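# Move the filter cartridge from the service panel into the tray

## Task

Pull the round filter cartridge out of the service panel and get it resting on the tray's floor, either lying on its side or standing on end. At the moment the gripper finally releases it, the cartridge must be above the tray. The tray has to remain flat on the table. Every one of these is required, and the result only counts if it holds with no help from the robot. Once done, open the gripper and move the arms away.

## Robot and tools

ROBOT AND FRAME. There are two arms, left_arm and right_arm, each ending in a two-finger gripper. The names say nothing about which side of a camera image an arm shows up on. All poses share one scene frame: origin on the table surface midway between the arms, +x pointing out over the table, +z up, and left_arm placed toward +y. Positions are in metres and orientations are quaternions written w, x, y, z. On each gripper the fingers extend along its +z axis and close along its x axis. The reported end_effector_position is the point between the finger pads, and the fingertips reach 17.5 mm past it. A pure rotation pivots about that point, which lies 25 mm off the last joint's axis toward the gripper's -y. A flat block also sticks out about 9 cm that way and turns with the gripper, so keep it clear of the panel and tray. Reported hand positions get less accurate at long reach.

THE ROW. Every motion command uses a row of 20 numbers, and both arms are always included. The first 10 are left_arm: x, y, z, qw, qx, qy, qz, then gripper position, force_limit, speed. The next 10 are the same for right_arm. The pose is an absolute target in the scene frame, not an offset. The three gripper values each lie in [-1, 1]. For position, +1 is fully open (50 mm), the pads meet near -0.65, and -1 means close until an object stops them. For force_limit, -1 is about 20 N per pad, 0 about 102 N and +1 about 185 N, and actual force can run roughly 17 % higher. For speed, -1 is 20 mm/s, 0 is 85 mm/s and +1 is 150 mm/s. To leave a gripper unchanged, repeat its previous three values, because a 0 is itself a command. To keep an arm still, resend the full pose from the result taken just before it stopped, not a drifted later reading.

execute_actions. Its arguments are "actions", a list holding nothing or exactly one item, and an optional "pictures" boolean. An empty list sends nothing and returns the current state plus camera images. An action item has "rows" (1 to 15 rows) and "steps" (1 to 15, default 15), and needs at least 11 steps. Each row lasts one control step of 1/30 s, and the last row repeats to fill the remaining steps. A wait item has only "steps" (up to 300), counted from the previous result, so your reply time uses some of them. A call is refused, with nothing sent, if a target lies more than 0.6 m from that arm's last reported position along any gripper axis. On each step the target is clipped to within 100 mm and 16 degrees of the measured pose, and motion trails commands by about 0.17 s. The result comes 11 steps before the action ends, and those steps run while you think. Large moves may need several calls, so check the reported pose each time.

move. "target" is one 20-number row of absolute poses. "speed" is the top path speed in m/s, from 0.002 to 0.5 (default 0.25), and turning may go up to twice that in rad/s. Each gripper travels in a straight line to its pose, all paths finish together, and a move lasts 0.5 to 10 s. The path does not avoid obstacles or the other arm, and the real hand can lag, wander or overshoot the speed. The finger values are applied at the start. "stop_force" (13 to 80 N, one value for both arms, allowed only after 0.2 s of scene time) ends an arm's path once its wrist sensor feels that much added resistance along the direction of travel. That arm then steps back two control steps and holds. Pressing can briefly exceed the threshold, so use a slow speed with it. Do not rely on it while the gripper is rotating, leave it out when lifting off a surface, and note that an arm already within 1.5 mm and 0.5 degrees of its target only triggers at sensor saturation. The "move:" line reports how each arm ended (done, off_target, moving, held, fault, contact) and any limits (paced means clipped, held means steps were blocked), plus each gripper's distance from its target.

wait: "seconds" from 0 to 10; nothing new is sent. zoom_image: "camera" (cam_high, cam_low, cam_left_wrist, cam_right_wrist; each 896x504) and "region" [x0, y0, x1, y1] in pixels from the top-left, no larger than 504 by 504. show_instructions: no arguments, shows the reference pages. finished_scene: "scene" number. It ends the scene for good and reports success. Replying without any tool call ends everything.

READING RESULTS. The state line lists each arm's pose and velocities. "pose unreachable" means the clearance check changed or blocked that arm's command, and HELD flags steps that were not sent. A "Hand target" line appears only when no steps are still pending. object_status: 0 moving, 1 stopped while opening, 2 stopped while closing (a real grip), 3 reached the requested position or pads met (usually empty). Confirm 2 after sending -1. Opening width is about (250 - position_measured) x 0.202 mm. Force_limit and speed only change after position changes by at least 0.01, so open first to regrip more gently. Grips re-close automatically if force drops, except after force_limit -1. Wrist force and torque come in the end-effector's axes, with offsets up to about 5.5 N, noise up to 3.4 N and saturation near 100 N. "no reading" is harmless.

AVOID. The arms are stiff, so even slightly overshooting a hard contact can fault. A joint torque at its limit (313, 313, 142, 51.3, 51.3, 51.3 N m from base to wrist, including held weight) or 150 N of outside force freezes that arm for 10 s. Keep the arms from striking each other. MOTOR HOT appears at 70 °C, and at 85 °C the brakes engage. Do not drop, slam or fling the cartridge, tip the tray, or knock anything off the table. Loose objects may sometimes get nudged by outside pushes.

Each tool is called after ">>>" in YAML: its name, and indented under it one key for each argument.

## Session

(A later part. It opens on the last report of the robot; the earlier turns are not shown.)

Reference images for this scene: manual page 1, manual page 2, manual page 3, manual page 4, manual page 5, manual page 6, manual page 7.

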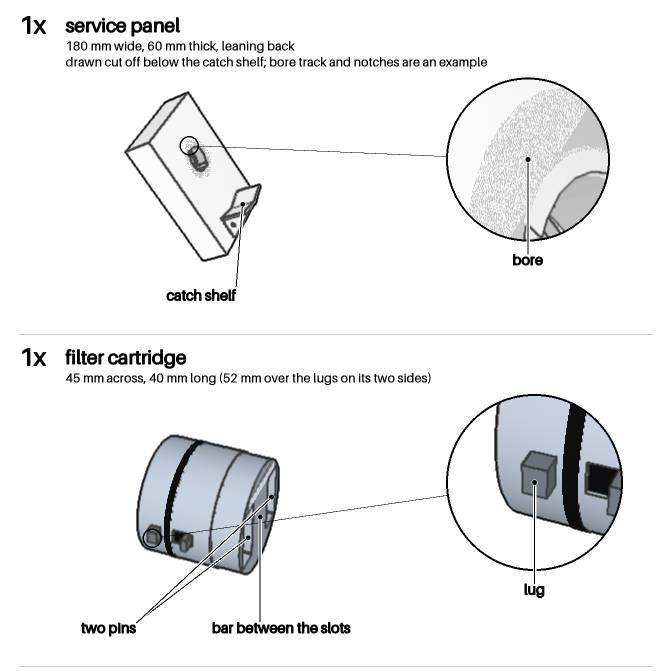

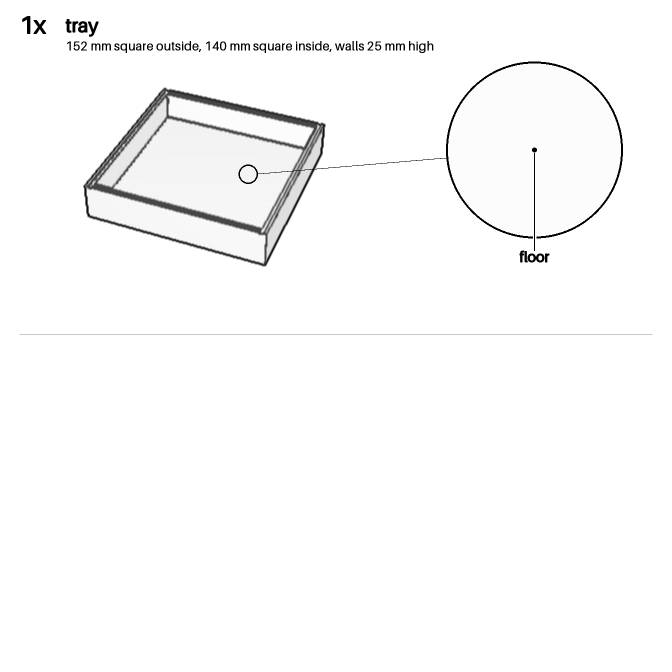

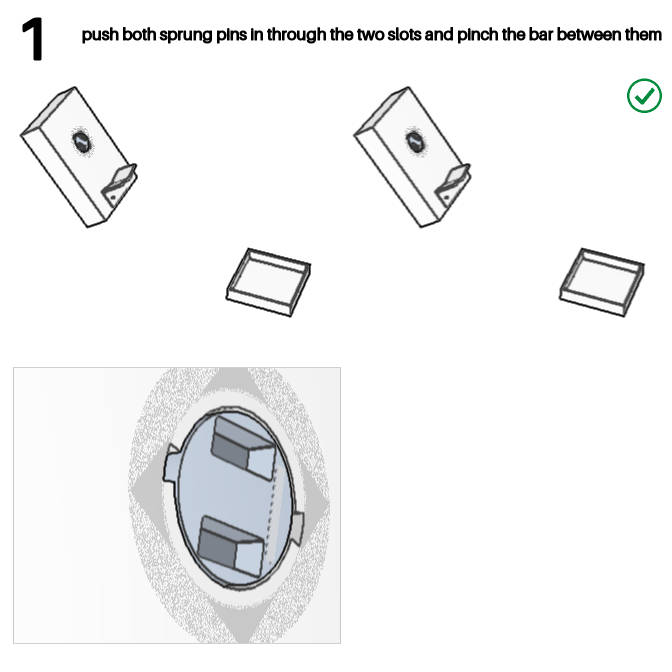

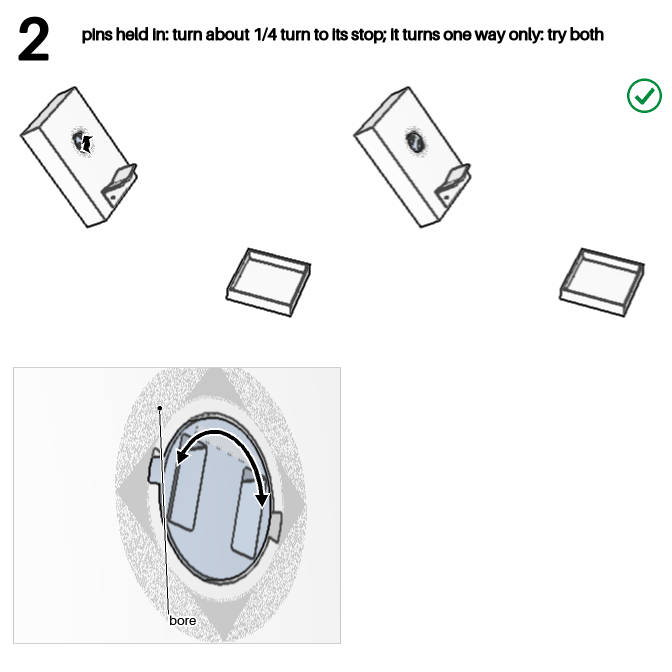

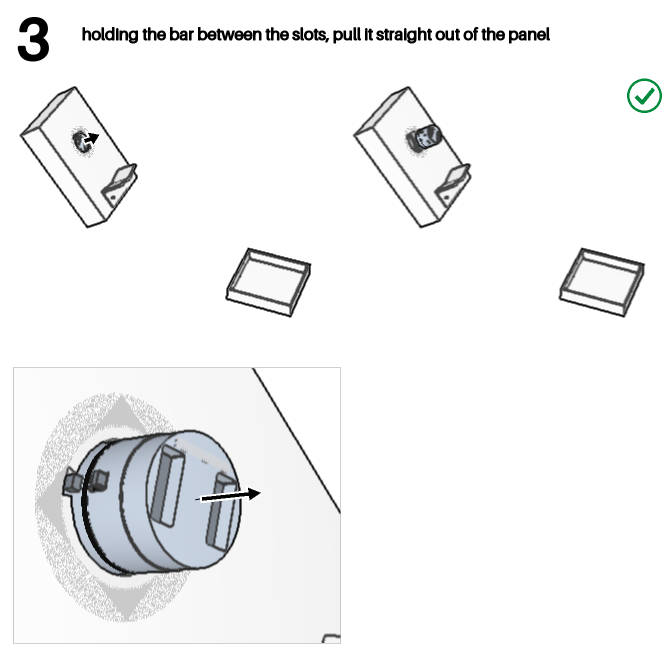

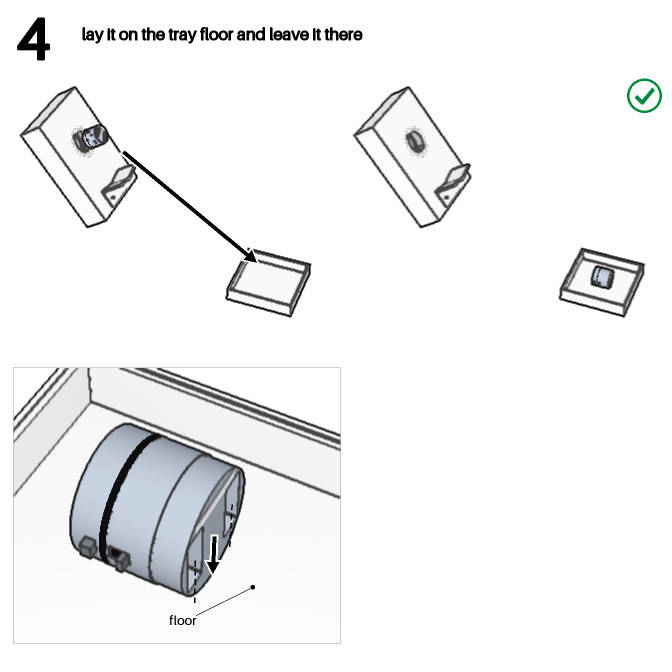

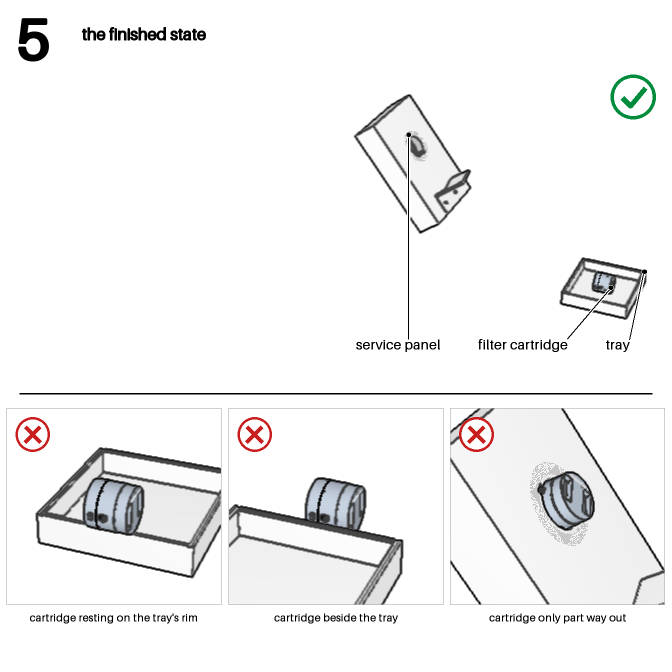

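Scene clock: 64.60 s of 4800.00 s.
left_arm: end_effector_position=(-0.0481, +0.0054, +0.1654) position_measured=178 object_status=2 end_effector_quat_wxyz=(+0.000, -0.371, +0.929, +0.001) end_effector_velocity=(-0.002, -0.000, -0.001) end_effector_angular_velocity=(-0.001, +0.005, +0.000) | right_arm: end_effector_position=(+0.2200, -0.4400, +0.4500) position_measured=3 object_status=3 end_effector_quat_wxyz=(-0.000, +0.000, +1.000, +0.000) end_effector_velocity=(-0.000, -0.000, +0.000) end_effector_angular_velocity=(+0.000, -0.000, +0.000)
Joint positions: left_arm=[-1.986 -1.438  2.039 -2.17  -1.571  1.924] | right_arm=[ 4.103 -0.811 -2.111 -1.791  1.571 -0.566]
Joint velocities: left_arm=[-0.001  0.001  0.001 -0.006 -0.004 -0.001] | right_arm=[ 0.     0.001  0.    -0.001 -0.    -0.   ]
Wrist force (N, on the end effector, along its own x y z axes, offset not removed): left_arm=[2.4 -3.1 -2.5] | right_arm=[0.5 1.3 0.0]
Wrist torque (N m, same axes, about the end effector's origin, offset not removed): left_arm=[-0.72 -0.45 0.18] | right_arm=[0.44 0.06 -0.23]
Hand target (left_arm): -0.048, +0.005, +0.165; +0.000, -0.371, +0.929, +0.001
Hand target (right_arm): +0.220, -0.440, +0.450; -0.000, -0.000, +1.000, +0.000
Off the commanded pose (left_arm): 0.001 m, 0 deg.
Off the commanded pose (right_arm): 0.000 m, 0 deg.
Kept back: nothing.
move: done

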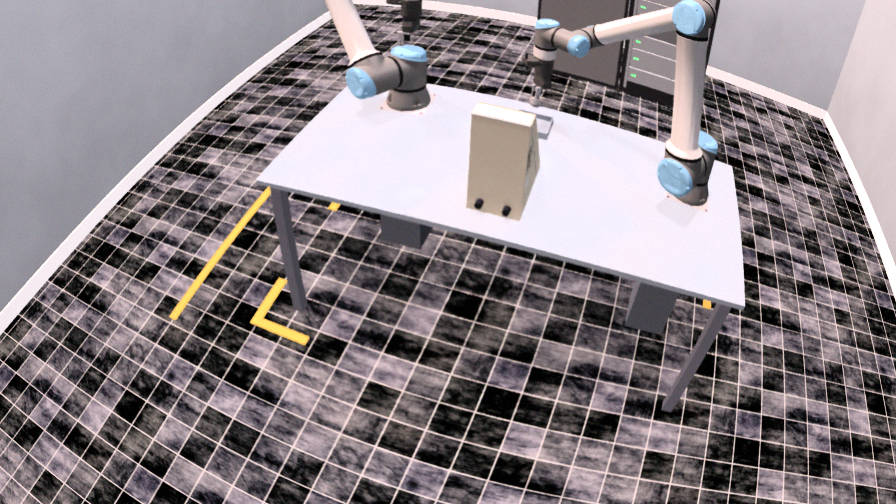

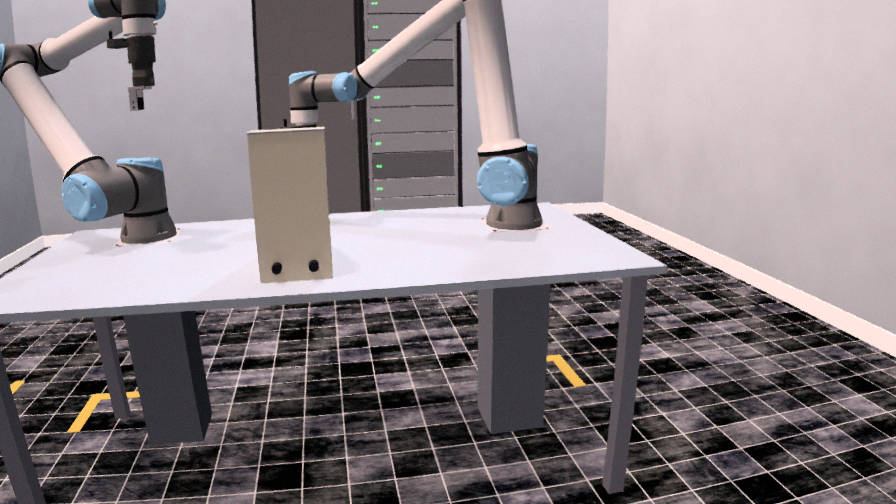

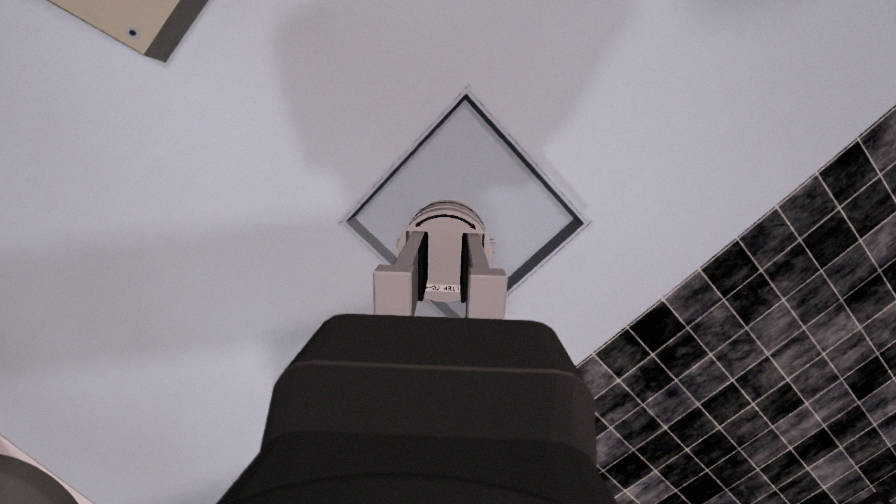

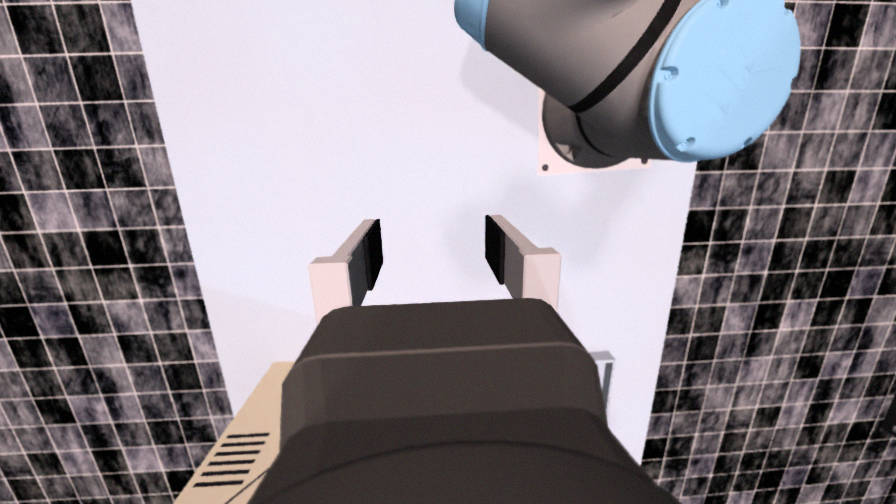

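>>> move:
  target: [-0.062,0.0,0.064,0,-0.37056,0.92881,0,-1,0,-0.6, 0.22,-0.44,0.45,0,0,1,0,1,0,0]
  speed: 0.12

>>> move:
  target: [-0.062,0.0,0.046,0,-0.37056,0.92881,0,-1,0,-0.6, 0.22,-0.44,0.45,0,0,1,0,1,0,0]
  speed: 0.004
  stop_force: 13

Scene clock: 66.73 s of 4800.00 s.
left_arm: end_effector_position=(-0.0620, -0.0000, +0.0642) position_measured=178 object_status=2 end_effector_quat_wxyz=(+0.000, -0.371, +0.929, +0.000) end_effector_velocity=(-0.002, -0.001, -0.001) end_effector_angular_velocity=(-0.002, +0.002, -0.001) | right_arm: end_effector_position=(+0.2200, -0.4400, +0.4500) position_measured=3 object_status=3 end_effector_quat_wxyz=(-0.000, -0.000, +1.000, +0.000) end_effector_velocity=(+0.000, +0.000, -0.000) end_effector_angular_velocity=(-0.000, -0.000, -0.000)
Joint positions: left_arm=[-2.001 -1.305  2.101 -2.366 -1.571  1.91 ] | right_arm=[ 4.103 -0.811 -2.111 -1.791  1.571 -0.566]
Joint velocities: left_arm=[-0.001  0.003 -0.001 -0.005 -0.001  0.   ] | right_arm=[-0.    -0.001 -0.     0.001 -0.    -0.   ]
Wrist force (N, on the end effector, along its own x y z axes, offset not removed): left_arm=[-0.4 -2.7 -1.0] | right_arm=[2.9 6.8 4.5]
Wrist torque (N m, same axes, about the end effector's origin, offset not removed): left_arm=[-0.47 0.03 0.19] | right_arm=[1.16 -0.40 -0.53]
Hand target (left_arm): -0.062, -0.000, +0.064; +0.000, -0.371, +0.929, +0.000
Hand target (right_arm): +0.220, -0.440, +0.450; -0.000, +0.000, +1.000, +0.000
Off the commanded pose (left_arm): 0.000 m, 0 deg.
Off the commanded pose (right_arm): 0.000 m, 0 deg.
Kept back: nothing.
move: done

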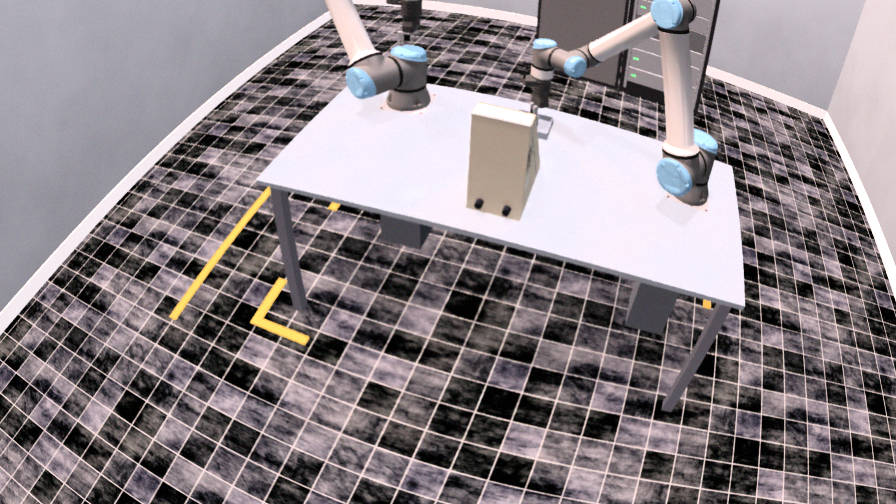

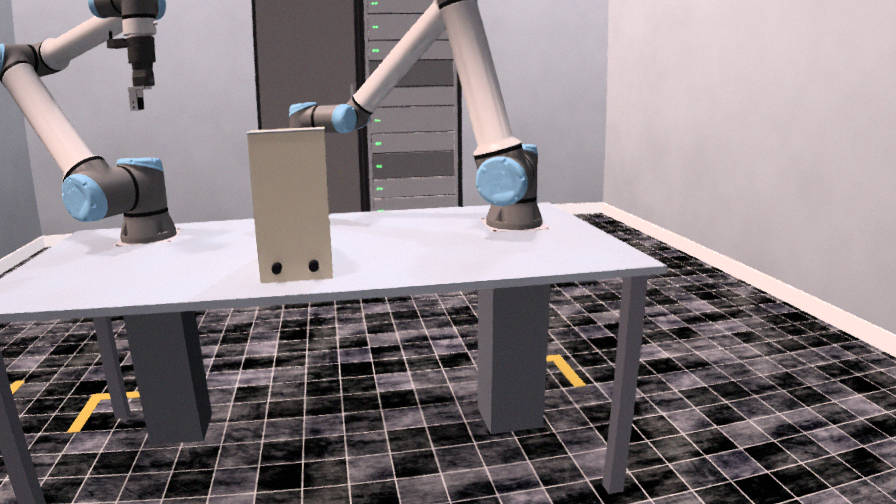

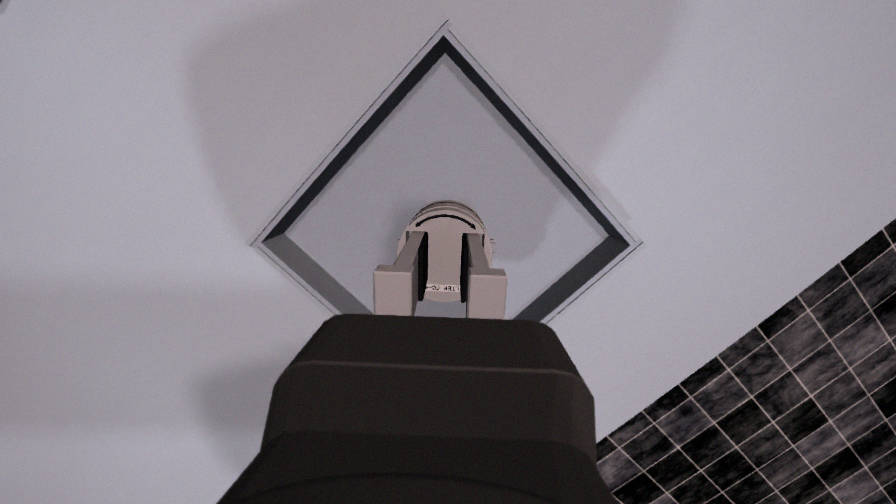

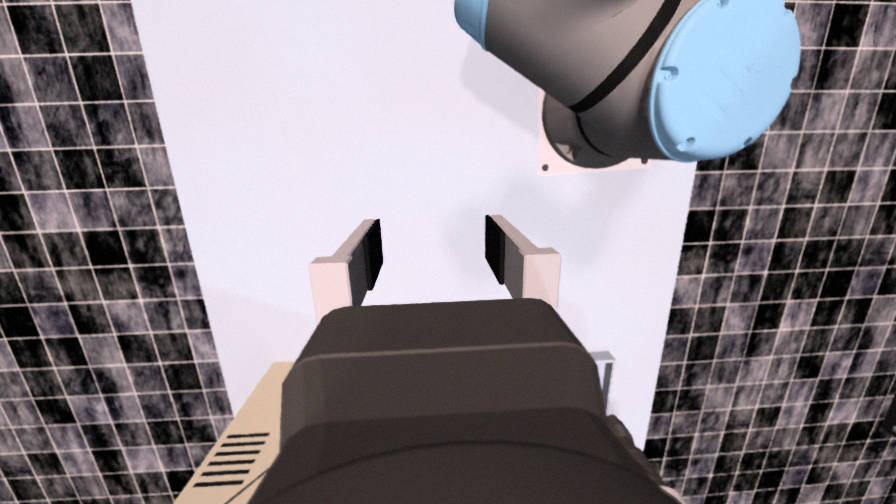

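Scene clock: 69.40 s of 4800.00 s.
left_arm: end_effector_position=(-0.0621, -0.0001, +0.0551) position_measured=178 object_status=2 end_effector_quat_wxyz=(-0.000, -0.371, +0.929, -0.000) end_effector_velocity=(+0.000, +0.001, +0.001) end_effector_angular_velocity=(+0.002, +0.000, +0.001) | right_arm: end_effector_position=(+0.2200, -0.4400, +0.4500) position_measured=3 object_status=3 end_effector_quat_wxyz=(-0.000, +0.000, +1.000, +0.000) end_effector_velocity=(+0.000, +0.000, +0.000) end_effector_angular_velocity=(+0.001, -0.001, -0.001)
Joint positions: left_arm=[-2.001 -1.293  2.106 -2.385 -1.571  1.91 ] | right_arm=[ 4.103 -0.811 -2.111 -1.791  1.571 -0.566]
Joint velocities: left_arm=[ 0.    -0.002 -0.     0.004 -0.001 -0.001] | right_arm=[-0.001 -0.     0.     0.002 -0.     0.001]
Wrist force (N, on the end effector, along its own x y z axes, offset not removed): left_arm=[-6.8 6.2 -31.2] | right_arm=[-2.3 6.2 -1.2]
Wrist torque (N m, same axes, about the end effector's origin, offset not removed): left_arm=[-0.91 -0.57 -0.01] | right_arm=[1.19 0.60 -0.40]
Hand target (left_arm): -0.062, -0.000, +0.055; -0.000, -0.371, +0.929, -0.000
Hand target (right_arm): +0.220, -0.440, +0.450; -0.000, -0.000, +1.000, +0.000
Off the commanded pose (left_arm): 0.009 m, 0 deg.
Off the commanded pose (right_arm): 0.000 m, 0 deg.
Kept back: nothing.
move: contact (left_arm)

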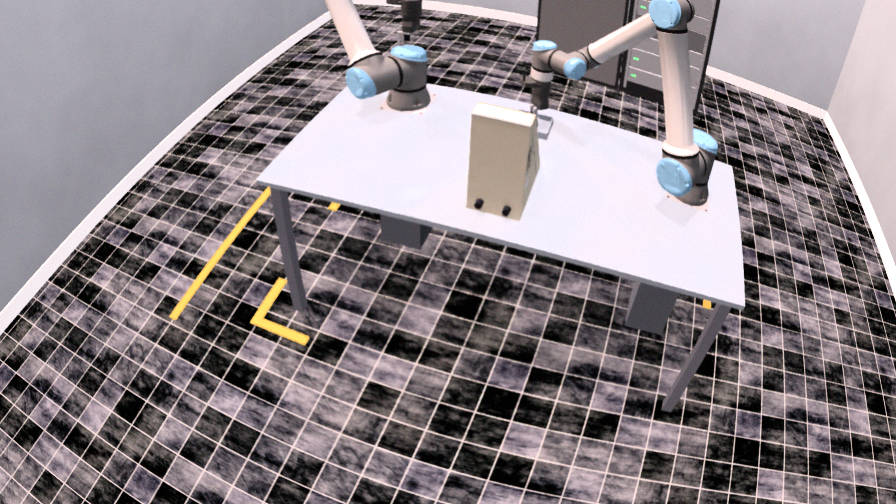

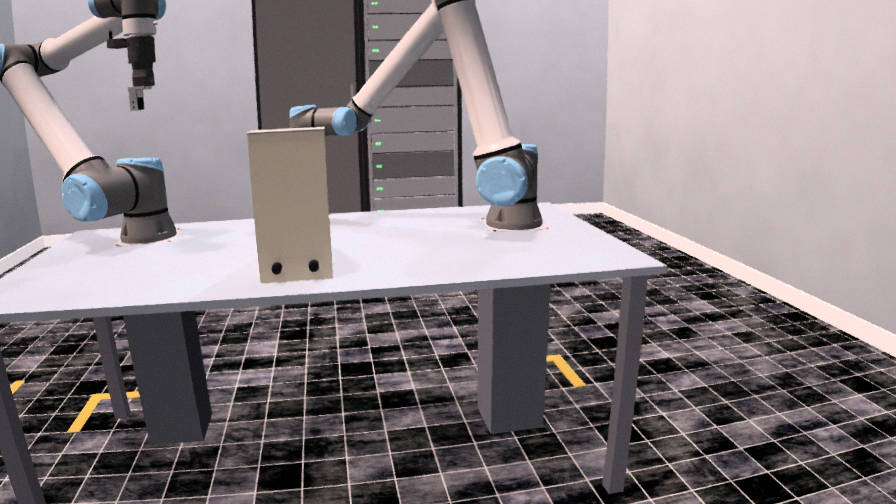

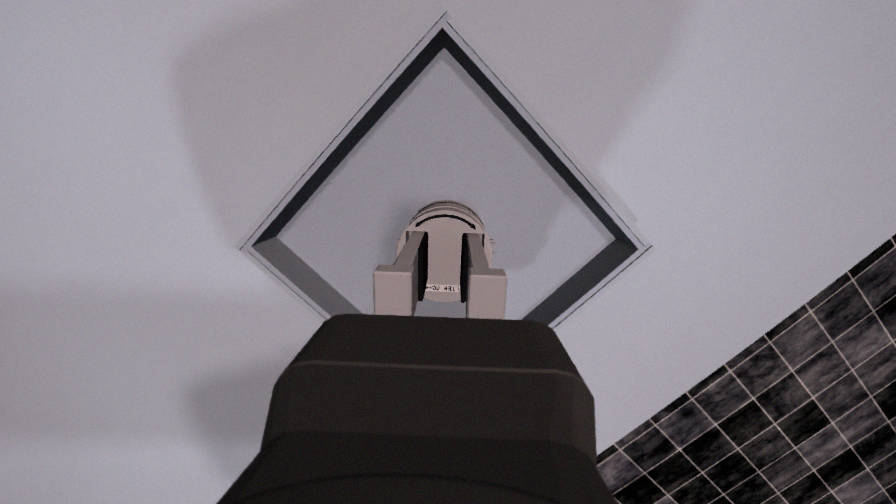

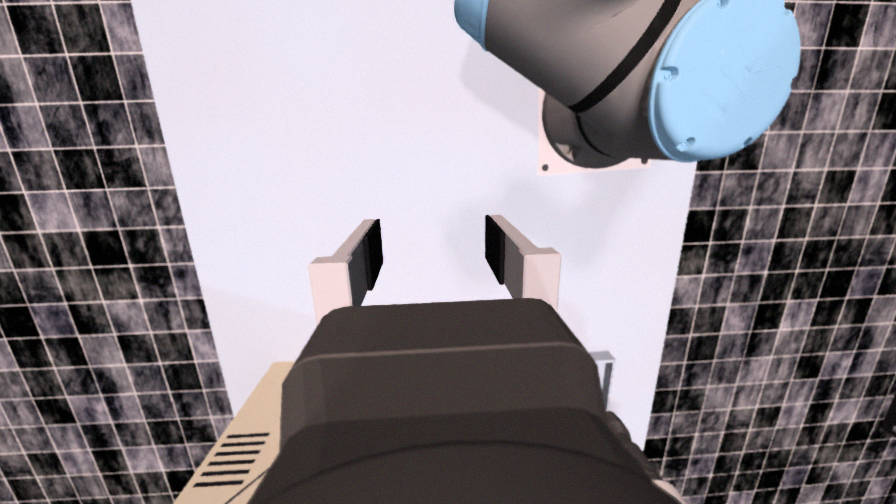

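>>> move:
  target: [-0.062,0.0,0.0555,0,-0.37056,0.92881,0,-0.06,0,-0.6, 0.22,-0.44,0.45,0,0,1,0,1,0,0]
  speed: 0.004

>>> move:
  target: [-0.062,0.0,0.075,0,-0.37056,0.92881,0,-0.06,0,-0.6, 0.22,-0.44,0.45,0,0,1,0,1,0,0]
  speed: 0.03

Scene clock: 70.50 s of 4800.00 s.
left_arm: end_effector_position=(-0.0620, +0.0000, +0.0555) position_measured=161 object_status=3 end_effector_quat_wxyz=(+0.000, -0.371, +0.929, +0.000) end_effector_velocity=(+0.001, +0.000, -0.001) end_effector_angular_velocity=(+0.002, -0.003, -0.001) | right_arm: end_effector_position=(+0.2200, -0.4400, +0.4500) position_measured=3 object_status=3 end_effector_quat_wxyz=(-0.000, +0.000, +1.000, +0.000) end_effector_velocity=(-0.000, -0.001, +0.000) end_effector_angular_velocity=(-0.000, +0.000, -0.000)
Joint positions: left_arm=[-2.001 -1.294  2.106 -2.383 -1.571  1.91 ] | right_arm=[ 4.103 -0.811 -2.111 -1.791  1.571 -0.566]
Joint velocities: left_arm=[0.001 0.001 0.001 0.001 0.002 0.001] | right_arm=[ 0.     0.001 -0.    -0.001  0.     0.   ]
Wrist force (N, on the end effector, along its own x y z axes, offset not removed): left_arm=[2.4 -2.0 -8.9] | right_arm=[-1.8 0.1 1.5]
Wrist torque (N m, same axes, about the end effector's origin, offset not removed): left_arm=[-0.52 -0.28 0.15] | right_arm=[-0.13 0.61 -0.46]
Hand target (left_arm): -0.062, +0.000, +0.056; +0.000, -0.371, +0.929, -0.000
Hand target (right_arm): +0.220, -0.440, +0.450; -0.000, -0.000, +1.000, +0.000
Off the commanded pose (left_arm): 0.000 m, 0 deg.
Off the commanded pose (right_arm): 0.000 m, 0 deg.
Kept back: nothing.
move: done

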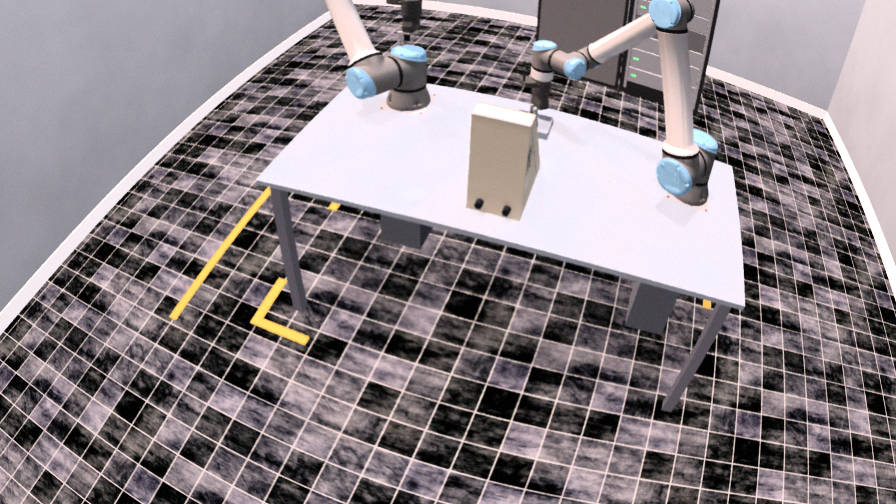

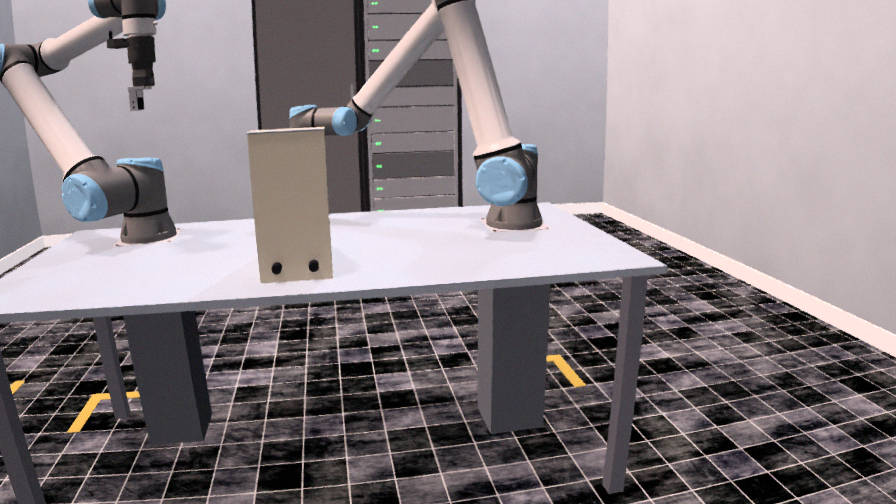

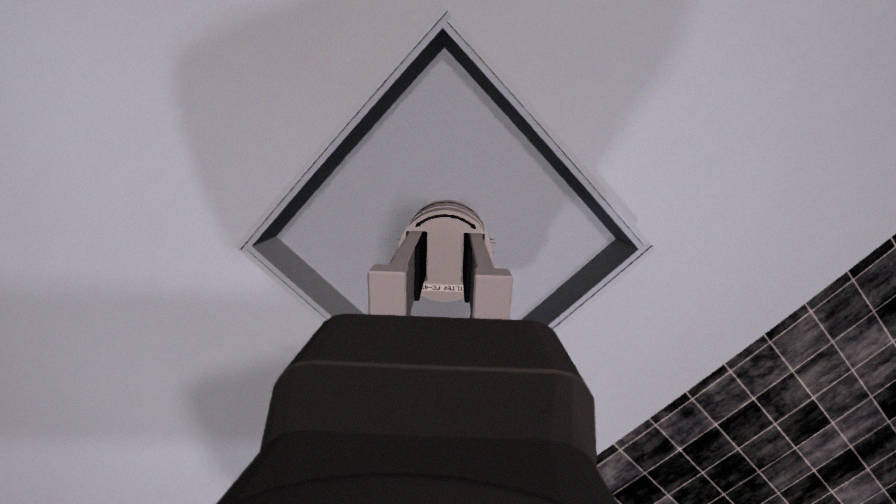

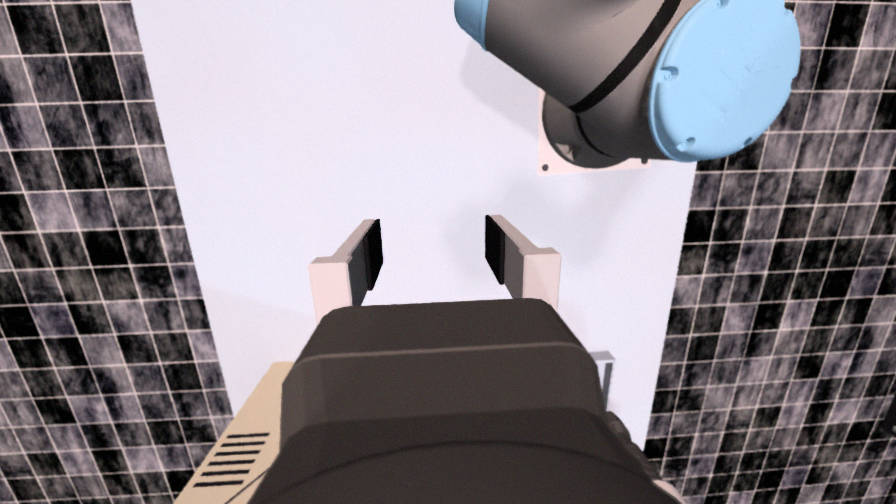

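Scene clock: 71.50 s of 4800.00 s.
left_arm: end_effector_position=(-0.0620, +0.0000, +0.0748) position_measured=161 object_status=3 end_effector_quat_wxyz=(-0.000, -0.371, +0.929, -0.000) end_effector_velocity=(+0.000, +0.000, +0.002) end_effector_angular_velocity=(+0.001, -0.002, +0.000) | right_arm: end_effector_position=(+0.2200, -0.4400, +0.4500) position_measured=3 object_status=3 end_effector_quat_wxyz=(-0.000, +0.000, +1.000, +0.000) end_effector_velocity=(+0.000, +0.000, +0.000) end_effector_angular_velocity=(+0.002, -0.001, -0.001)
Joint positions: left_arm=[-2.001 -1.32   2.095 -2.346 -1.571  1.91 ] | right_arm=[ 4.103 -0.811 -2.111 -1.791  1.571 -0.566]
Joint velocities: left_arm=[-0.    -0.003 -0.002  0.007  0.001 -0.   ] | right_arm=[-0.     0.001  0.     0.001 -0.     0.001]
Wrist force (N, on the end effector, along its own x y z axes, offset not removed): left_arm=[0.5 -1.9 -6.4] | right_arm=[-1.5 3.6 2.0]
Wrist torque (N m, same axes, about the end effector's origin, offset not removed): left_arm=[-0.54 -0.15 0.17] | right_arm=[0.55 0.49 -0.20]
Hand target (left_arm): -0.062, +0.000, +0.075; -0.000, -0.371, +0.929, -0.000
Hand target (right_arm): +0.220, -0.440, +0.450; -0.000, -0.000, +1.000, +0.000
Off the commanded pose (left_arm): 0.000 m, 0 deg.
Off the commanded pose (right_arm): 0.000 m, 0 deg.
Kept back: nothing.
move: done

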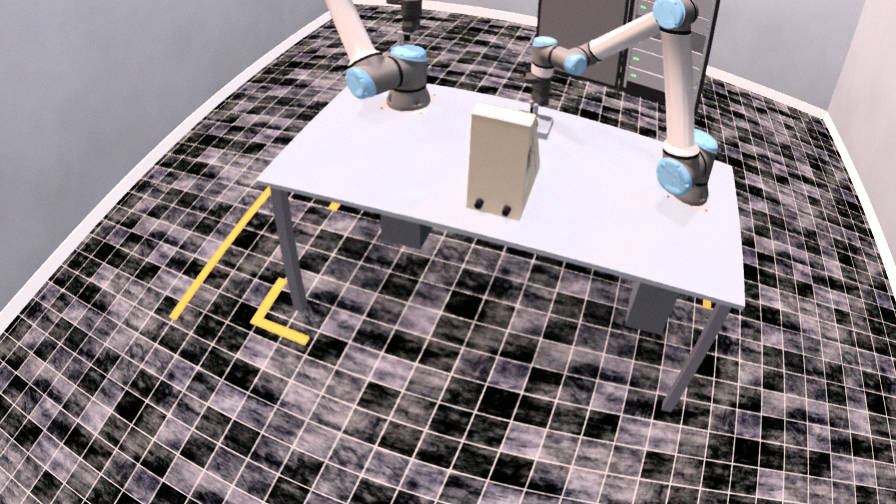

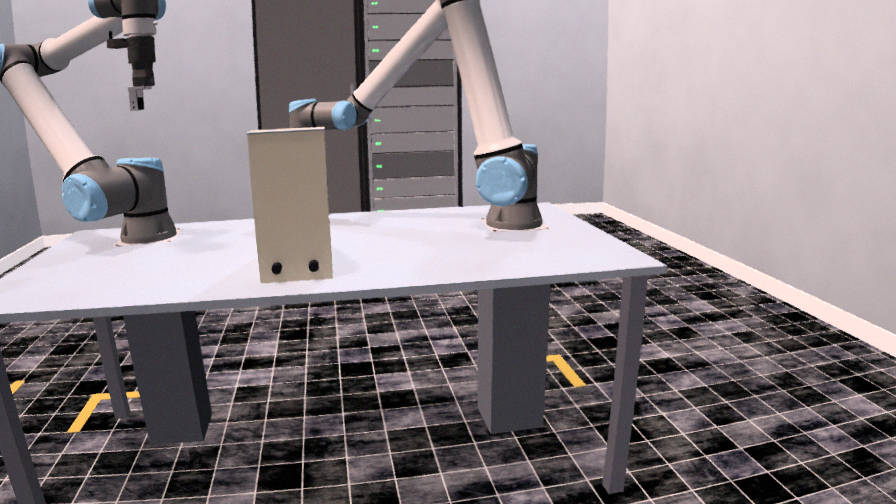

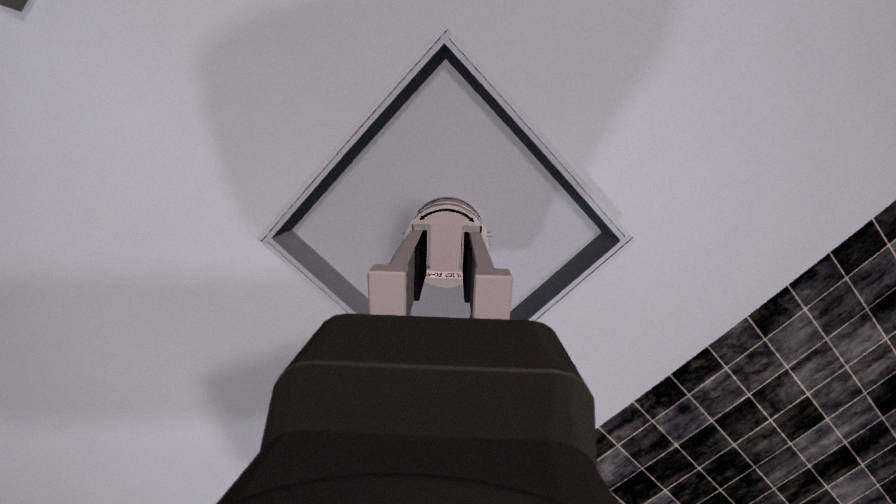

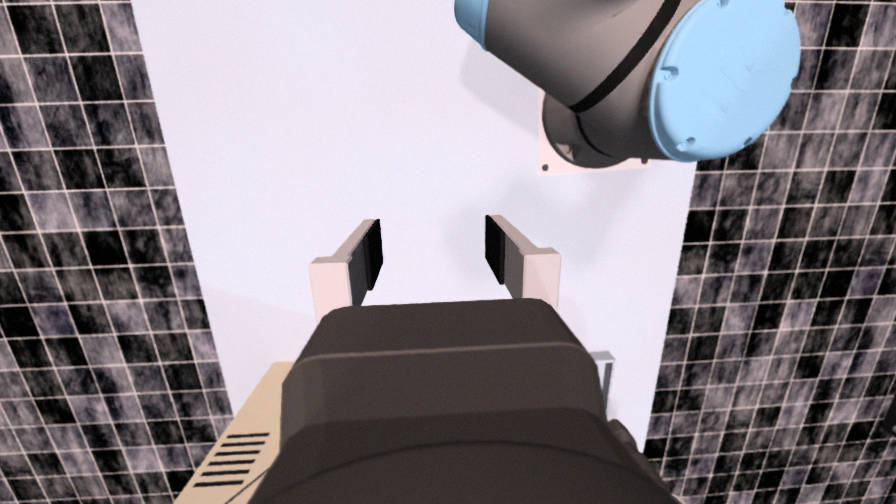

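>>> move:
  target: [-0.05,0.12,0.30,0,-0.37056,0.92881,0,1,0,0, 0.22,-0.44,0.45,0,0,1,0,1,0,0]
  speed: 0.3

Scene clock: 73.33 s of 4800.00 s.
left_arm: end_effector_position=(-0.0501, +0.1201, +0.3000) position_measured=3 object_status=3 end_effector_quat_wxyz=(+0.000, -0.371, +0.929, +0.000) end_effector_velocity=(-0.000, +0.001, +0.003) end_effector_angular_velocity=(-0.001, +0.000, -0.001) | right_arm: end_effector_position=(+0.2200, -0.4400, +0.4500) position_measured=3 object_status=3 end_effector_quat_wxyz=(-0.000, +0.000, +1.000, +0.000) end_effector_velocity=(-0.000, +0.000, -0.000) end_effector_angular_velocity=(+0.000, -0.000, -0.000)
Joint positions: left_arm=[-2.079 -1.742  2.071 -1.9   -1.571  1.831] | right_arm=[ 4.103 -0.811 -2.111 -1.791  1.571 -0.566]
Joint velocities: left_arm=[-0.001 -0.004 -0.001  0.004  0.    -0.001] | right_arm=[ 0.001  0.    -0.     0.    -0.     0.001]
Wrist force (N, on the end effector, along its own x y z axes, offset not removed): left_arm=[-1.3 -0.5 -5.4] | right_arm=[-0.4 6.6 3.9]
Wrist torque (N m, same axes, about the end effector's origin, offset not removed): left_arm=[-0.08 0.29 0.26] | right_arm=[1.19 0.28 -0.44]
Hand target (left_arm): -0.050, +0.120, +0.300; +0.000, -0.371, +0.929, +0.000
Hand target (right_arm): +0.220, -0.440, +0.450; -0.000, -0.000, +1.000, +0.000
Off the commanded pose (left_arm): 0.000 m, 0 deg.
Off the commanded pose (right_arm): 0.000 m, 0 deg.
Kept back: nothing.
move: done

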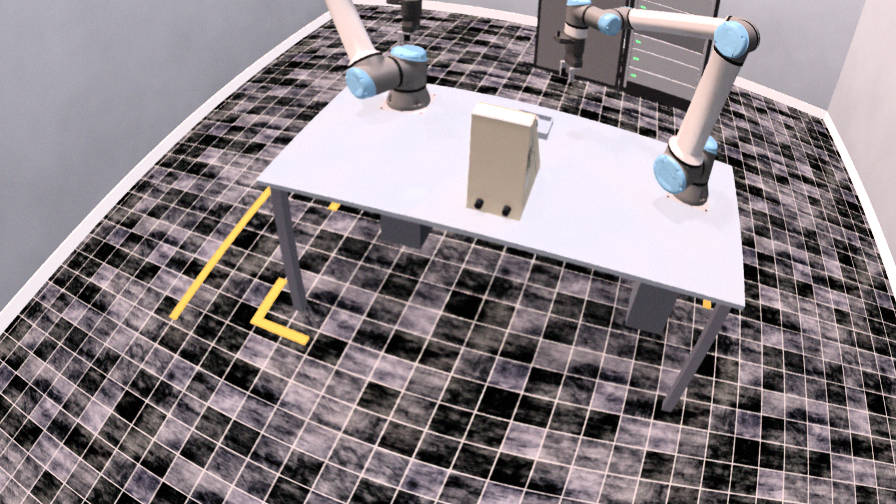

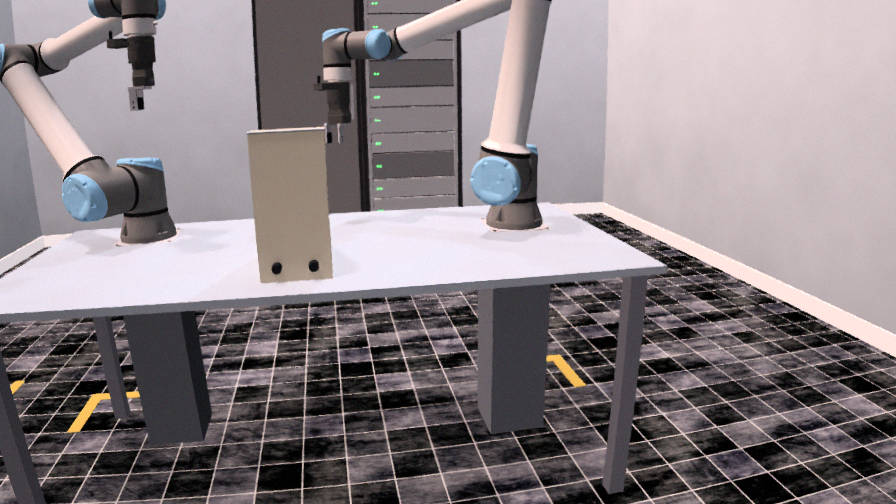

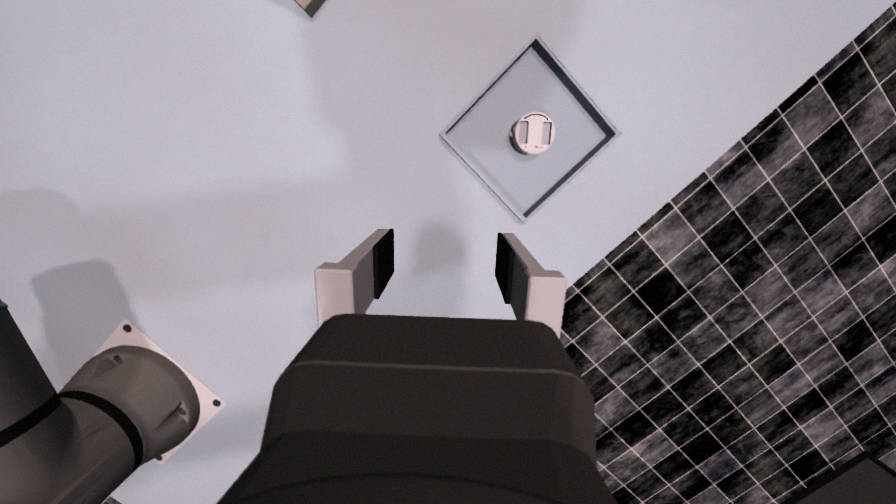

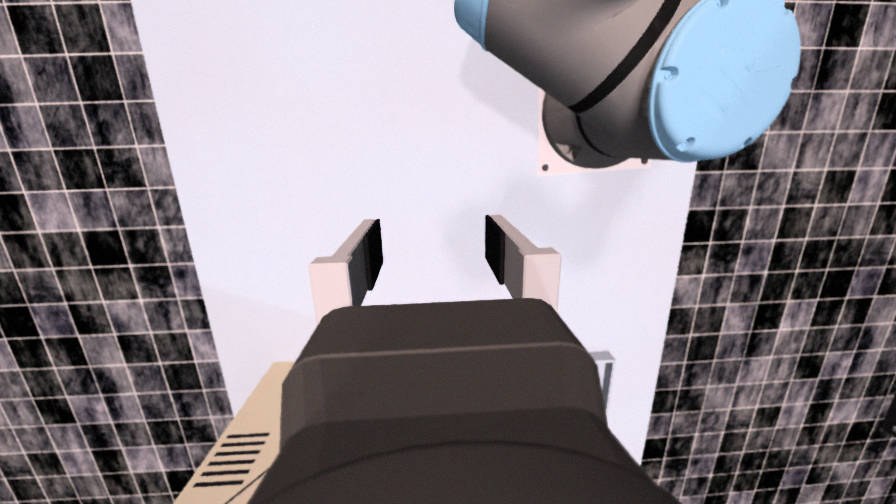

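The cartridge stands upright in the middle of the tray and the arm is clear.

>>> finished_scene:
  scene: 2

The scene is finished: the task was done.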